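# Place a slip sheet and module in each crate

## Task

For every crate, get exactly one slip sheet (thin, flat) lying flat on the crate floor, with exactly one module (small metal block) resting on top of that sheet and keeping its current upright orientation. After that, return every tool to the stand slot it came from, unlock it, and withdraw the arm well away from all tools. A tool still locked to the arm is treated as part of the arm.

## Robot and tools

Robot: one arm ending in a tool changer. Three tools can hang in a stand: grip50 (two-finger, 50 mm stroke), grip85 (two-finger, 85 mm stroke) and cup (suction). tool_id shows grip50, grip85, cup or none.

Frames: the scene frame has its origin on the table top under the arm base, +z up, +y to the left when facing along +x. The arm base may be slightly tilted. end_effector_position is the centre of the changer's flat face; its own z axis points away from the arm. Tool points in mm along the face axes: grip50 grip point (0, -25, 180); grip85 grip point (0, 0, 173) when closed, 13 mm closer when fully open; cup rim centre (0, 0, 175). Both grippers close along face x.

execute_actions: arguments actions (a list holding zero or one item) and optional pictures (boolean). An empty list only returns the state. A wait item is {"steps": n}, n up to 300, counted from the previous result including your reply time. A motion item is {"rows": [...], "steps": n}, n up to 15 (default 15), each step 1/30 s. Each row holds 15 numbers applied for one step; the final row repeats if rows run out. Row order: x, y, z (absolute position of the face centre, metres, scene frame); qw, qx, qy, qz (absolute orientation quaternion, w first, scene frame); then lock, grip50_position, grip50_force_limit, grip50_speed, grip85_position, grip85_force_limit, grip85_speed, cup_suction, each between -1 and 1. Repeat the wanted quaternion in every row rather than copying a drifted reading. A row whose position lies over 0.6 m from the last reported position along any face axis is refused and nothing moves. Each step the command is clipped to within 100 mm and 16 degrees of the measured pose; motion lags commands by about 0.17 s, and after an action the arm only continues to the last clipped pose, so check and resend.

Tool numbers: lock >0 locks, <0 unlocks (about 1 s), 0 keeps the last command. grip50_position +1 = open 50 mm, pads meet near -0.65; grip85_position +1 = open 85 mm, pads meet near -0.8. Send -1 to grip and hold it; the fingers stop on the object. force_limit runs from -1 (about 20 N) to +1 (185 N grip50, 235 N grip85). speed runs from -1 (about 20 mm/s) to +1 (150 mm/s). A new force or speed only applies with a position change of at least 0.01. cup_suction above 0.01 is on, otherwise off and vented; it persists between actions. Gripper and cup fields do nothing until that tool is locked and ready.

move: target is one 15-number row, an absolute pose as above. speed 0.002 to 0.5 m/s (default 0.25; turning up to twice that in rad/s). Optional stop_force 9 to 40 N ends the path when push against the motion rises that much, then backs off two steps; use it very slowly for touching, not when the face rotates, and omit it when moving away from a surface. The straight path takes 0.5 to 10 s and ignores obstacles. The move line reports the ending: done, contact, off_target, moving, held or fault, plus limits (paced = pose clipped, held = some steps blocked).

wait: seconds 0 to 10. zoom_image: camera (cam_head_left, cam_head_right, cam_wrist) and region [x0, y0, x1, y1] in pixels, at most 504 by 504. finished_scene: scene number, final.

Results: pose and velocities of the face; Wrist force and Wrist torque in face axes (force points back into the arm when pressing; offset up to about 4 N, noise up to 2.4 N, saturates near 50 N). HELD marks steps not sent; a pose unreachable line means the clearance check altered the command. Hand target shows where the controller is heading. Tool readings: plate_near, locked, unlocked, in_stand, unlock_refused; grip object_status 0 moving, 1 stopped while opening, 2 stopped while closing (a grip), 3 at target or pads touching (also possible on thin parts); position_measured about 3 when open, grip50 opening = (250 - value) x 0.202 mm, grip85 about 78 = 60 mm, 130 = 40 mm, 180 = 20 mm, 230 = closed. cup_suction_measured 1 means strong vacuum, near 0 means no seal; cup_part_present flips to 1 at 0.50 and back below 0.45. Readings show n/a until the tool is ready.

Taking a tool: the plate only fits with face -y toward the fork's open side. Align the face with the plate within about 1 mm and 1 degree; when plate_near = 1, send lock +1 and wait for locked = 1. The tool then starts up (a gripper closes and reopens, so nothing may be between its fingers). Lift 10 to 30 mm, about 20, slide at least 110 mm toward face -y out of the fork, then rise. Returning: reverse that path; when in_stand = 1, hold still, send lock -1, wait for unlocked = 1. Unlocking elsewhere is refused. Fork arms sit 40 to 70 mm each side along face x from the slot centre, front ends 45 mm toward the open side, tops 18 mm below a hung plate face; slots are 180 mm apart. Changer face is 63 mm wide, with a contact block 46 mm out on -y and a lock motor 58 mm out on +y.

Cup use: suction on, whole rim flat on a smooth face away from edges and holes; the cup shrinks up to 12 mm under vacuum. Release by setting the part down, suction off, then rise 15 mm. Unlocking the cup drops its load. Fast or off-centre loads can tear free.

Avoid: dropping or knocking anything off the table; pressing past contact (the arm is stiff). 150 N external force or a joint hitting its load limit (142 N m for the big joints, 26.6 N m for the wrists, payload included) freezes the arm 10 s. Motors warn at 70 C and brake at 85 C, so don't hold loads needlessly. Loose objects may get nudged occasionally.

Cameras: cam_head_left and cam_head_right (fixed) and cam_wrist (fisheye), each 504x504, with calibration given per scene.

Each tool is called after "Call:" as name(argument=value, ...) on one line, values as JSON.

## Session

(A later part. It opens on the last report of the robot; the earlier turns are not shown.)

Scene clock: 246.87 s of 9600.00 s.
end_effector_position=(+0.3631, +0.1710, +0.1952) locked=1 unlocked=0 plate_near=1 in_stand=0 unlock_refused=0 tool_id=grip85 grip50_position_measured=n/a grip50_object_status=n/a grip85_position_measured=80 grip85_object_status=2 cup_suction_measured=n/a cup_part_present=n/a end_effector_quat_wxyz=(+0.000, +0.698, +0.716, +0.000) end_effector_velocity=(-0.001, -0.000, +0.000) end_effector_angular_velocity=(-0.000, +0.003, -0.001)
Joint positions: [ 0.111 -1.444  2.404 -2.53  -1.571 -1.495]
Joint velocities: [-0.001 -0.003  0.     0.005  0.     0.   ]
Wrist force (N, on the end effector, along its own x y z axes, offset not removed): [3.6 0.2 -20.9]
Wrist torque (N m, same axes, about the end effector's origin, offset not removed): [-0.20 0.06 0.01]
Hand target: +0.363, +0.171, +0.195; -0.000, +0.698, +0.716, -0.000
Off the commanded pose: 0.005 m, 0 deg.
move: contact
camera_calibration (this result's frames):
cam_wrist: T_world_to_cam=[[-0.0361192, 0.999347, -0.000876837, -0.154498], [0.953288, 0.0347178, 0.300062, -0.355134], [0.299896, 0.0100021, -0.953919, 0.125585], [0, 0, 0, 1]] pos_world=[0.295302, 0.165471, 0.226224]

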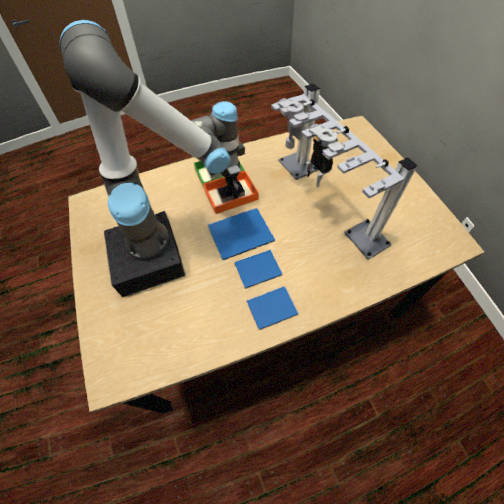

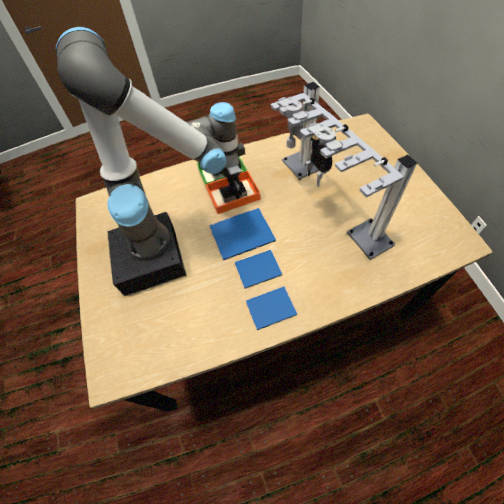

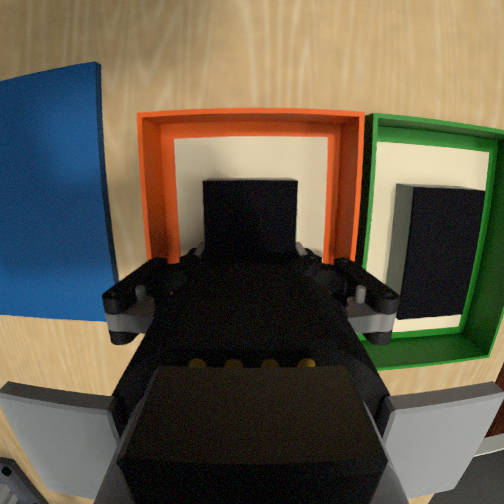

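Call:
move(target=[0.363,0.171,0.1955,0,0.6978,0.7163,0,0,1,0,0,0.7,-0.3,-0.5,0], speed=0.003)

Call:
move(target=[0.363,0.171,0.27,0,0.6978,0.7163,0,0,1,0,0,0.7,-0.3,-0.5,0], speed=0.1)

Call:
move(target=[0.5317,-0.2140,0.3815,0,0.6481,0.7615,0,0,1,0,0,1,-0.3,-0.5,0])

Call:
move(target=[0.66,-0.1931,0.3815,0,0.6481,0.7615,0,0,1,0,0,1,-0.3,-0.5,0], speed=0.12)

Call:
move(target=[0.66,-0.1931,0.3618,0,0.6481,0.7615,0,0,1,0,0,1,-0.3,-0.5,0], speed=0.01, stop_force=18)

Call:
execute_actions(actions=[{"rows":[[0.66,-0.1931,0.362,0,0.6481,0.7615,0,-1,1,0,0,1,-0.3,-0.5,0]],"steps":15}], pictures=false)

Call:
execute_actions(actions=[{"steps":27}], pictures=false)

Scene clock: 256.43 s of 9600.00 s.
end_effector_position=(+0.3630, +0.1710, +0.1955) locked=1 unlocked=0 plate_near=1 in_stand=0 unlock_refused=0 tool_id=grip85 grip50_position_measured=n/a grip50_object_status=n/a grip85_position_measured=41 grip85_object_status=3 cup_suction_measured=n/a cup_part_present=n/a end_effector_quat_wxyz=(+0.000, +0.698, +0.716, +0.000) end_effector_velocity=(+0.001, -0.000, +0.000) end_effector_angular_velocity=(-0.001, -0.002, -0.000)
Joint positions: [ 0.111 -1.445  2.404 -2.529 -1.571 -1.495]
Joint velocities: [-0.001 -0.    -0.    -0.001 -0.001 -0.   ]
Wrist force (N, on the end effector, along its own x y z axes, offset not removed): [1.8 0.6 -1.7]
Wrist torque (N m, same axes, about the end effector's origin, offset not removed): [-0.05 -0.21 -0.06]
Hand target: +0.363, +0.171, +0.196; -0.000, +0.698, +0.716, +0.000
Off the commanded pose: 0.000 m, 0 deg.
move: done
camera_calibration (this result's frames):
cam_wrist: T_world_to_cam=[[-0.0360607, 0.999349, -0.000883418, -0.154507], [0.953304, 0.0346644, 0.300016, -0.355153], [0.299851, 0.00997661, -0.953934, 0.125917], [0, 0, 0, 1]] pos_world=[0.295241, 0.165462, 0.226531]

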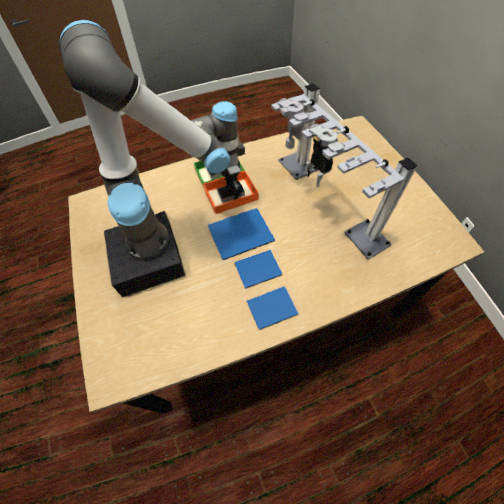

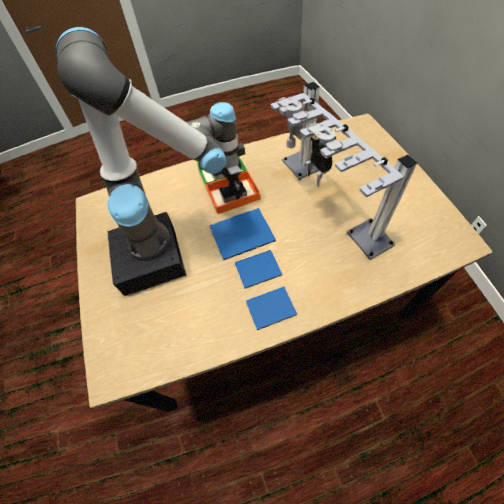

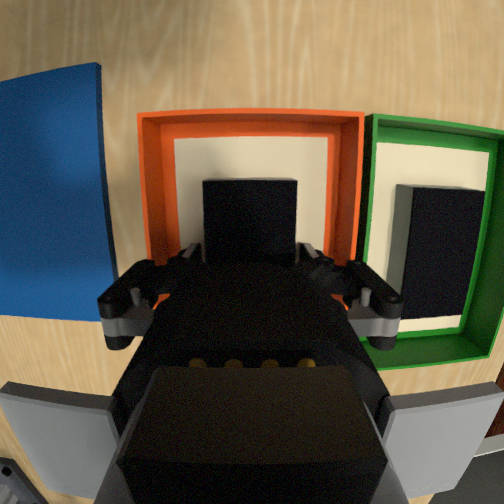

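Scene clock: 257.70 s of 9600.00 s.
end_effector_position=(+0.3629, +0.1710, +0.2698) locked=1 unlocked=0 plate_near=1 in_stand=0 unlock_refused=0 tool_id=grip85 grip50_position_measured=n/a grip50_object_status=n/a grip85_position_measured=41 grip85_object_status=3 cup_suction_measured=n/a cup_part_present=n/a end_effector_quat_wxyz=(+0.000, +0.698, +0.716, +0.000) end_effector_velocity=(+0.000, -0.000, +0.003) end_effector_angular_velocity=(+0.000, -0.001, -0.000)
Joint positions: [ 0.111 -1.628  2.317 -2.26  -1.571 -1.495]
Joint velocities: [-0.001 -0.006 -0.005  0.01   0.    -0.001]
Wrist force (N, on the end effector, along its own x y z axes, offset not removed): [1.1 -0.5 -1.2]
Wrist torque (N m, same axes, about the end effector's origin, offset not removed): [-0.24 -0.18 0.05]
Hand target: +0.363, +0.171, +0.270; +0.000, +0.698, +0.716, +0.000
Off the commanded pose: 0.000 m, 0 deg.
move: done
camera_calibration (this result's frames):
cam_wrist: T_world_to_cam=[[-0.0362448, 0.999343, -0.000918071, -0.154435], [0.953265, 0.0348493, 0.300118, -0.37732], [0.299953, 0.0100025, -0.953902, 0.196766], [0, 0, 0, 1]] pos_world=[0.295068, 0.165514, 0.300794]

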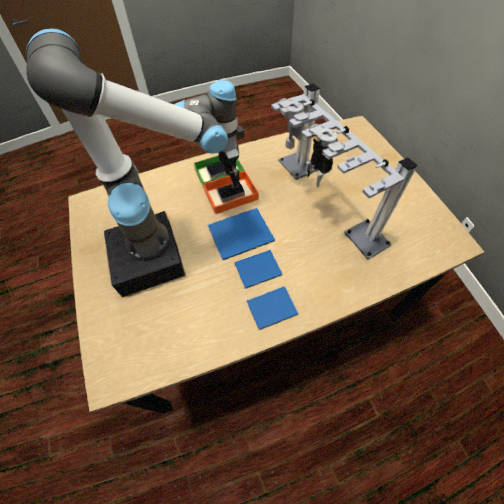

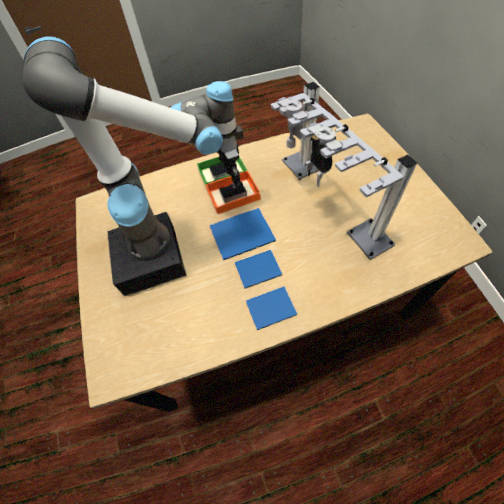

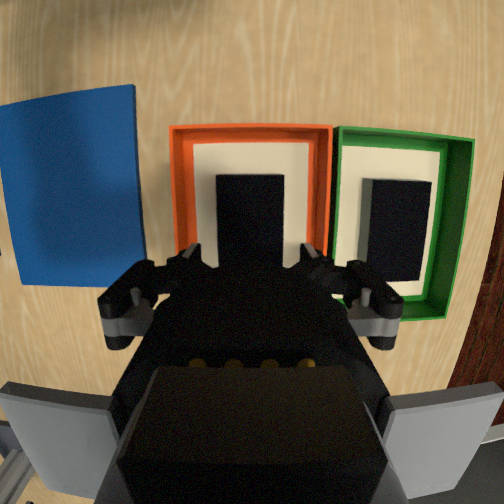

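Scene clock: 260.13 s of 9600.00 s.
end_effector_position=(+0.5313, -0.2139, +0.3816) locked=1 unlocked=0 plate_near=1 in_stand=0 unlock_refused=0 tool_id=grip85 grip50_position_measured=n/a grip50_object_status=n/a grip85_position_measured=3 grip85_object_status=3 cup_suction_measured=n/a cup_part_present=n/a end_effector_quat_wxyz=(+0.001, +0.648, +0.761, +0.000) end_effector_velocity=(+0.002, -0.002, +0.000) end_effector_angular_velocity=(+0.001, +0.000, +0.003)
Joint positions: [-0.609 -1.365  1.701 -1.908 -1.571 -2.349]
Joint velocities: [-0.     0.006 -0.009  0.003  0.001 -0.003]
Wrist force (N, on the end effector, along its own x y z axes, offset not removed): [0.7 -0.1 -1.2]
Wrist torque (N m, same axes, about the end effector's origin, offset not removed): [-0.09 -0.31 -0.08]
Hand target: +0.532, -0.214, +0.382; +0.001, +0.648, +0.762, +0.000
Off the commanded pose: 0.000 m, 0 deg.
move: done
camera_calibration (this result's frames):
cam_wrist: T_world_to_cam=[[-0.169604, 0.985511, -0.00184758, 0.304747], [0.939744, 0.162292, 0.300902, -0.523904], [0.296842, 0.049298, -0.953653, 0.266712], [0, 0, 0, 1]] pos_world=[0.46485, -0.228454, 0.412558]

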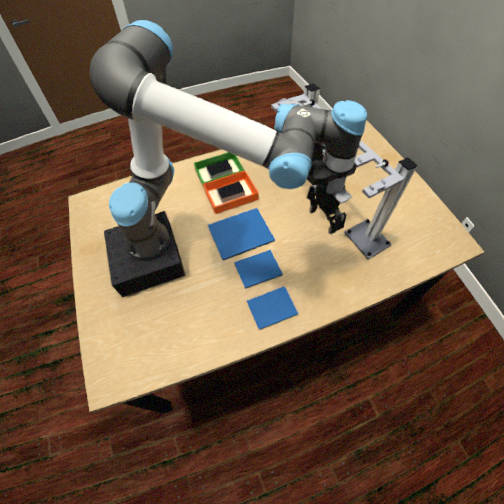

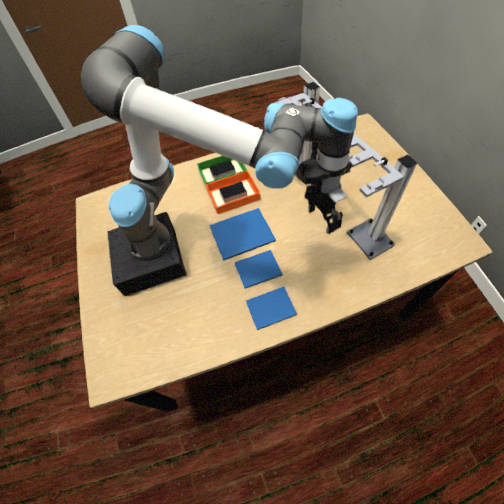

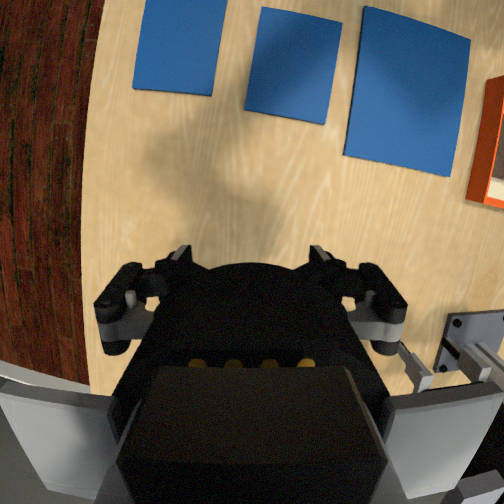

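Scene clock: 261.80 s of 9600.00 s.
end_effector_position=(+0.6596, -0.1931, +0.3816) locked=1 unlocked=0 plate_near=1 in_stand=0 unlock_refused=0 tool_id=grip85 grip50_position_measured=n/a grip50_object_status=n/a grip85_position_measured=3 grip85_object_status=3 cup_suction_measured=n/a cup_part_present=n/a end_effector_quat_wxyz=(-0.000, +0.648, +0.762, +0.000) end_effector_velocity=(+0.003, +0.000, +0.001) end_effector_angular_velocity=(+0.000, -0.001, -0.001)
Joint positions: [-0.471 -1.099  1.335 -1.807 -1.571 -2.211]
Joint velocities: [ 0.002  0.006 -0.011  0.004  0.001  0.003]
Wrist force (N, on the end effector, along its own x y z axes, offset not removed): [1.4 1.4 -1.3]
Wrist torque (N m, same axes, about the end effector's origin, offset not removed): [-0.11 -0.25 0.01]
Hand target: +0.660, -0.193, +0.382; -0.000, +0.648, +0.762, +0.000
Off the commanded pose: 0.000 m, 0 deg.
move: done
camera_calibration (this result's frames):
cam_wrist: T_world_to_cam=[[-0.169737, 0.985489, -0.000728083, 0.305604], [0.940066, 0.162135, 0.299981, -0.647715], [0.295746, 0.0502334, -0.953945, 0.228591], [0, 0, 0, 1]] pos_world=[0.593162, -0.207635, 0.412588]

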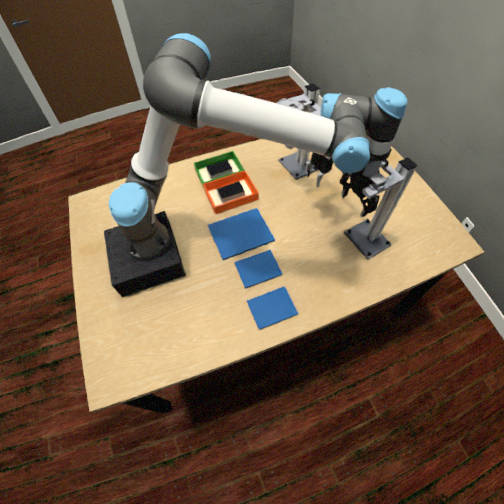

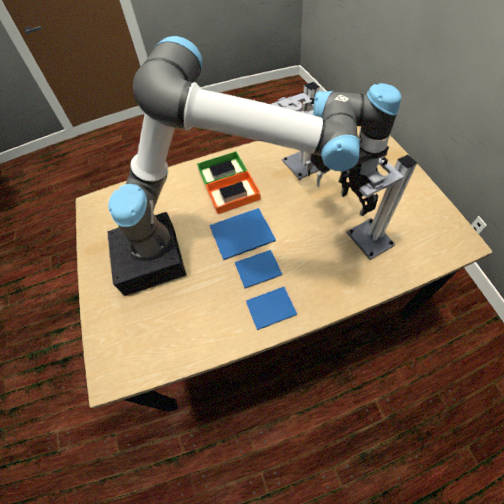

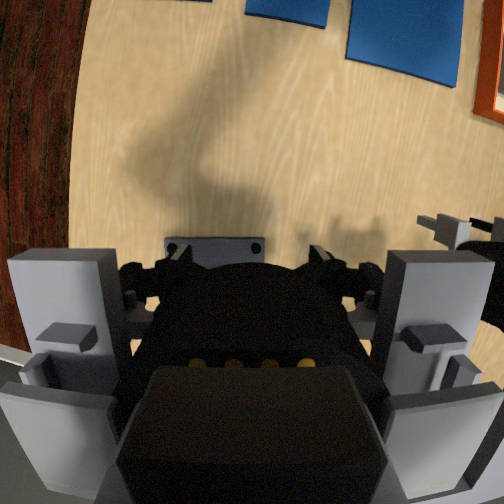

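Scene clock: 264.00 s of 9600.00 s.
end_effector_position=(+0.6600, -0.1931, +0.3621) locked=1 unlocked=0 plate_near=1 in_stand=1 unlock_refused=0 tool_id=grip85 grip50_position_measured=n/a grip50_object_status=n/a grip85_position_measured=3 grip85_object_status=3 cup_suction_measured=n/a cup_part_present=n/a end_effector_quat_wxyz=(+0.000, +0.648, +0.762, +0.000) end_effector_velocity=(+0.001, +0.000, -0.002) end_effector_angular_velocity=(-0.001, -0.001, +0.001)
Joint positions: [-0.47  -1.086  1.367 -1.852 -1.571 -2.211]
Joint velocities: [ 0.001  0.002  0.003 -0.006 -0.     0.   ]
Wrist force (N, on the end effector, along its own x y z axes, offset not removed): [3.5 1.3 -3.6]
Wrist torque (N m, same axes, about the end effector's origin, offset not removed): [-0.14 -0.50 -0.04]
Hand target: +0.660, -0.193, +0.362; -0.000, +0.648, +0.762, -0.000
Off the commanded pose: 0.000 m, 0 deg.
move: done
camera_calibration (this result's frames):
cam_wrist: T_world_to_cam=[[-0.169727, 0.985491, -0.000936319, 0.305765], [0.940038, 0.162184, 0.300042, -0.642283], [0.29584, 0.0500451, -0.953926, 0.209835], [0, 0, 0, 1]] pos_world=[0.59359, -0.207661, 0.393165]

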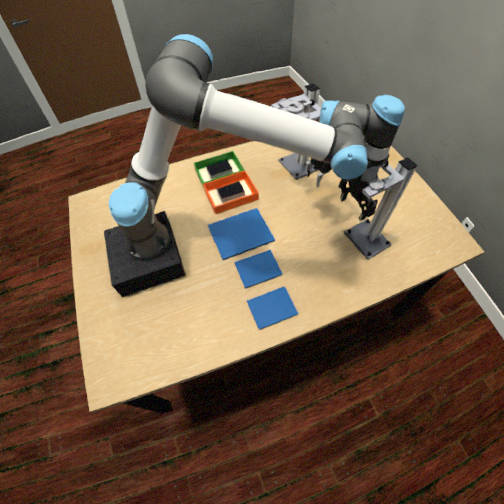

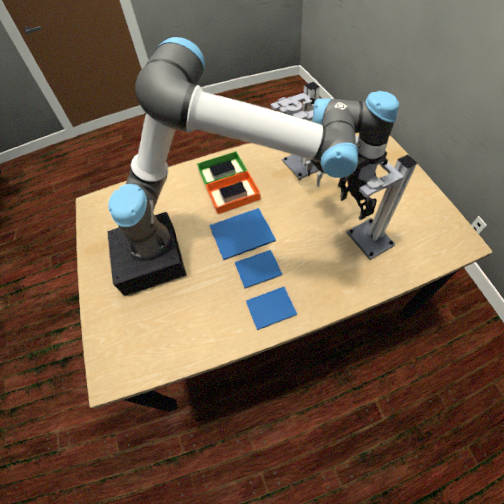

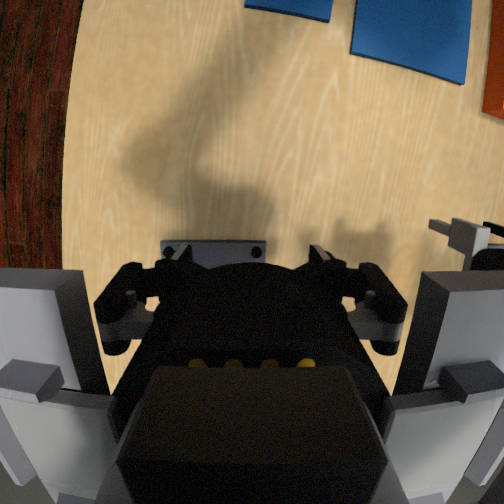

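Scene clock: 264.50 s of 9600.00 s.
end_effector_position=(+0.6600, -0.1931, +0.3620) locked=0 unlocked=0 plate_near=1 in_stand=1 unlock_refused=0 tool_id=none grip50_position_measured=n/a grip50_object_status=n/a grip85_position_measured=n/a grip85_object_status=n/a cup_suction_measured=n/a cup_part_present=n/a end_effector_quat_wxyz=(-0.000, +0.648, +0.762, -0.000) end_effector_velocity=(+0.000, +0.000, -0.001) end_effector_angular_velocity=(-0.000, +0.002, +0.001)
Joint positions: [-0.47  -1.086  1.367 -1.852 -1.571 -2.211]
Joint velocities: [ 0.001  0.002  0.     0.    -0.001  0.   ]
Wrist force (N, on the end effector, along its own x y z axes, offset not removed): [1.3 0.4 -2.8]
Wrist torque (N m, same axes, about the end effector's origin, offset not removed): [-0.11 -0.15 -0.15]
Hand target: +0.660, -0.193, +0.362; -0.000, +0.648, +0.762, -0.000
Off the commanded pose: 0.000 m, 0 deg.
Steps of this call (steps 1 to 15: all 15 steps of this action). Readings (end_effector_position | what the end effector reports):
1: (+0.6600, -0.1931, +0.3620) | locked=1 unlocked=0 plate_near=1 in_stand=1 unlock_refused=0 tool_id=grip85 grip50_position_measured=n/a grip50_object_status=n/a grip85_position_measured=3 grip85_object_status=3 cup_suction_measured=n/a cup_part_present=n/a
2: (+0.6600, -0.1931, +0.3620) | locked=1 unlocked=0 plate_near=1 in_stand=1 unlock_refused=0 tool_id=grip85 grip50_position_measured=n/a grip50_object_status=n/a grip85_position_measured=3 grip85_object_status=3 cup_suction_measured=n/a cup_part_present=n/a
4: (+0.6600, -0.1931, +0.3620) | locked=1 unlocked=0 plate_near=1 in_stand=1 unlock_refused=0 tool_id=grip85 grip50_position_measured=n/a grip50_object_status=n/a grip85_position_measured=3 grip85_object_status=3 cup_suction_measured=n/a cup_part_present=n/a
8: (+0.6600, -0.1931, +0.3620) | locked=0 unlocked=0 plate_near=1 in_stand=1 unlock_refused=0 tool_id=none grip50_position_measured=n/a grip50_object_status=n/a grip85_position_measured=n/a grip85_object_status=n/a cup_suction_measured=n/a cup_part_present=n/a
15: the state above

Scene clock: 265.40 s of 9600.00 s.
end_effector_position=(+0.6600, -0.1931, +0.3620) locked=0 unlocked=1 plate_near=1 in_stand=1 unlock_refused=0 tool_id=none grip50_position_measured=n/a grip50_object_status=n/a grip85_position_measured=n/a grip85_object_status=n/a cup_suction_measured=n/a cup_part_present=n/a end_effector_quat_wxyz=(-0.000, +0.648, +0.762, -0.000) end_effector_velocity=(-0.000, +0.001, -0.000) end_effector_angular_velocity=(+0.000, +0.001, +0.001)
Joint positions: [-0.47  -1.086  1.367 -1.852 -1.571 -2.211]
Joint velocities: [ 0.001 -0.     0.     0.001 -0.     0.   ]
Wrist force (N, on the end effector, along its own x y z axes, offset not removed): [1.5 0.4 -1.2]
Wrist torque (N m, same axes, about the end effector's origin, offset not removed): [-0.17 -0.26 -0.17]
Hand target: +0.660, -0.193, +0.362; -0.000, +0.648, +0.762, -0.000
Off the commanded pose: 0.000 m, 0 deg.
Steps of this call (steps 1 to 27: nothing new was sent). Readings (end_effector_position | what the end effector reports):
1: (+0.6600, -0.1931, +0.3620) | locked=0 unlocked=0 plate_near=1 in_stand=1 unlock_refused=0 tool_id=none grip50_position_measured=n/a grip50_object_status=n/a grip85_position_measured=n/a grip85_object_status=n/a cup_suction_measured=n/a cup_part_present=n/a
2: (+0.6600, -0.1931, +0.3620) | locked=0 unlocked=0 plate_near=1 in_stand=1 unlock_refused=0 tool_id=none grip50_position_measured=n/a grip50_object_status=n/a grip85_position_measured=n/a grip85_object_status=n/a cup_suction_measured=n/a cup_part_present=n/a
4: (+0.6600, -0.1931, +0.3620) | locked=0 unlocked=0 plate_near=1 in_stand=1 unlock_refused=0 tool_id=none grip50_position_measured=n/a grip50_object_status=n/a grip85_position_measured=n/a grip85_object_status=n/a cup_suction_measured=n/a cup_part_present=n/a
8: (+0.6600, -0.1931, +0.3620) | locked=0 unlocked=0 plate_near=1 in_stand=1 unlock_refused=0 tool_id=none grip50_position_measured=n/a grip50_object_status=n/a grip85_position_measured=n/a grip85_object_status=n/a cup_suction_measured=n/a cup_part_present=n/a
27: the state above

Call:
move(target=[0.66,-0.1931,0.41,0,0.6481,0.7615,0,0,1,0,0,1,0,0,0], speed=0.08)

Call:
move(target=[0.33,-0.1,0.5,0,0.6481,0.7615,0,0,1,0,0,1,0,0,0])

Scene clock: 269.33 s of 9600.00 s.
end_effector_position=(+0.6599, -0.1930, +0.4097) locked=0 unlocked=1 plate_near=0 in_stand=0 unlock_refused=0 tool_id=none grip50_position_measured=n/a grip50_object_status=n/a grip85_position_measured=n/a grip85_object_status=n/a cup_suction_measured=n/a cup_part_present=n/a end_effector_quat_wxyz=(+0.000, +0.648, +0.762, +0.000) end_effector_velocity=(-0.000, -0.000, +0.003) end_effector_angular_velocity=(-0.001, +0.000, -0.000)
Joint positions: [-0.47  -1.112  1.282 -1.74  -1.571 -2.211]
Joint velocities: [-0.    -0.001 -0.006  0.007 -0.001 -0.   ]
Wrist force (N, on the end effector, along its own x y z axes, offset not removed): [0.3 1.5 -1.2]
Wrist torque (N m, same axes, about the end effector's origin, offset not removed): [-0.06 -0.13 -0.03]
Hand target: +0.660, -0.193, +0.410; +0.000, +0.648, +0.762, +0.000
Off the commanded pose: 0.000 m, 0 deg.
move: done
camera_calibration (this result's frames):
cam_wrist: T_world_to_cam=[[-0.169728, 0.985491, -0.000894974, 0.305698], [0.940032, 0.162171, 0.300067, -0.656466], [0.295858, 0.0500884, -0.953918, 0.255196], [0, 0, 0, 1]] pos_world=[0.593483, -0.207586, 0.440693]

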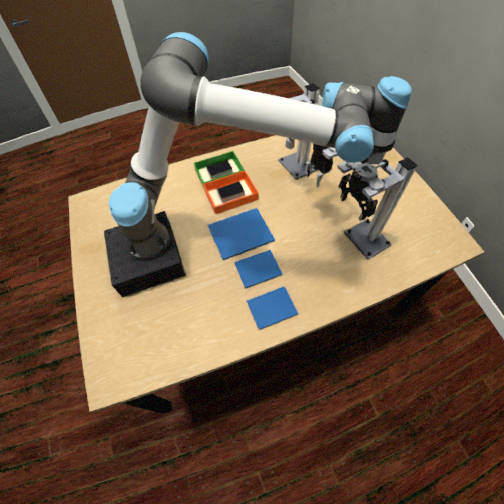

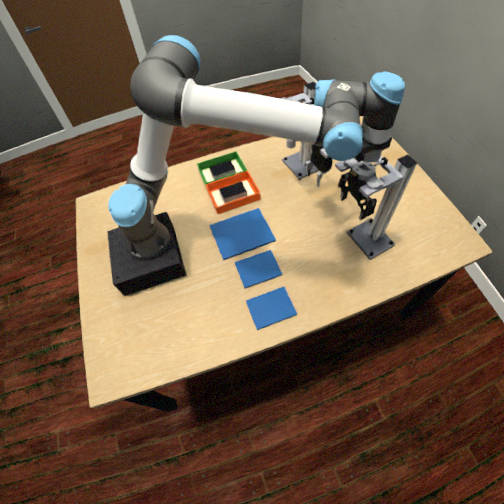

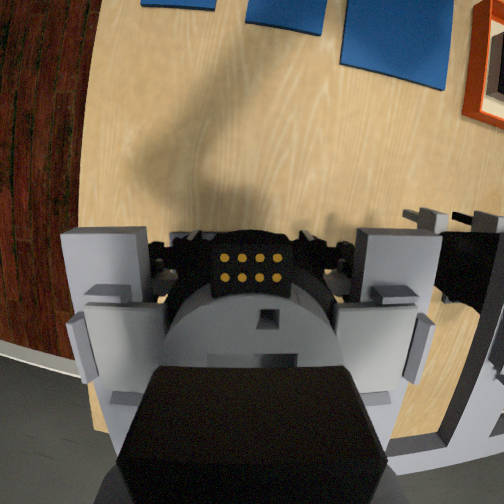

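Scene clock: 271.47 s of 9600.00 s.
end_effector_position=(+0.3303, -0.0999, +0.4998) locked=0 unlocked=1 plate_near=0 in_stand=0 unlock_refused=0 tool_id=none grip50_position_measured=n/a grip50_object_status=n/a grip85_position_measured=n/a grip85_object_status=n/a cup_suction_measured=n/a cup_part_present=n/a end_effector_quat_wxyz=(+0.000, +0.648, +0.762, -0.000) end_effector_velocity=(-0.002, +0.001, +0.001) end_effector_angular_velocity=(+0.001, -0.004, +0.001)
Joint positions: [-0.681 -1.991  1.948 -1.528 -1.571 -2.422]
Joint velocities: [-0.004 -0.008  0.003  0.003  0.003 -0.005]
Wrist force (N, on the end effector, along its own x y z axes, offset not removed): [2.1 -1.2 1.0]
Wrist torque (N m, same axes, about the end effector's origin, offset not removed): [-0.24 -0.22 -0.04]
Hand target: +0.330, -0.100, +0.500; +0.000, +0.648, +0.762, -0.000
Off the commanded pose: 0.000 m, 0 deg.
move: done
camera_calibration (this result's frames):
cam_wrist: T_world_to_cam=[[-0.169696, 0.985496, -0.0012306, 0.158211], [0.94001, 0.162238, 0.300099, -0.388743], [0.295946, 0.0497688, -0.953907, 0.433937], [0, 0, 0, 1]] pos_world=[0.263848, -0.114444, 0.530792]

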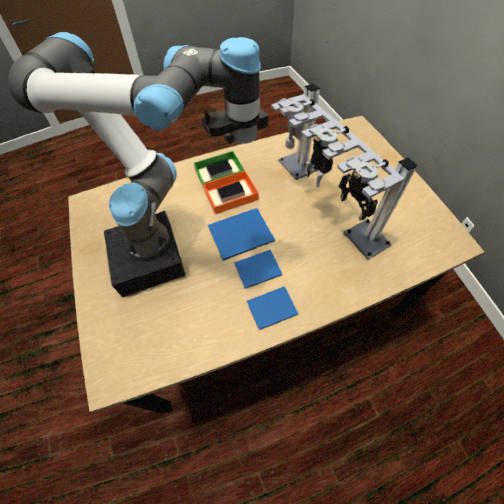

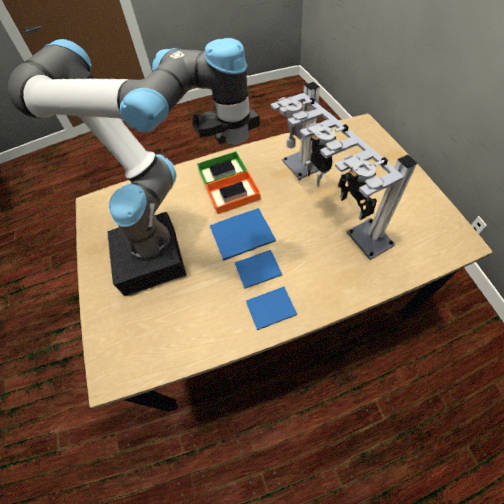

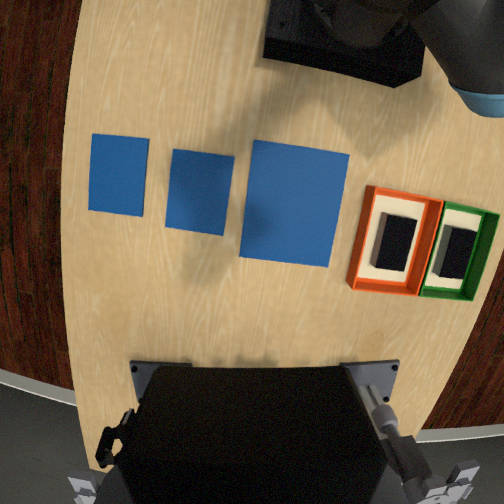

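Call:
finished_scene(scene=2)

The scene is finished: the task was done.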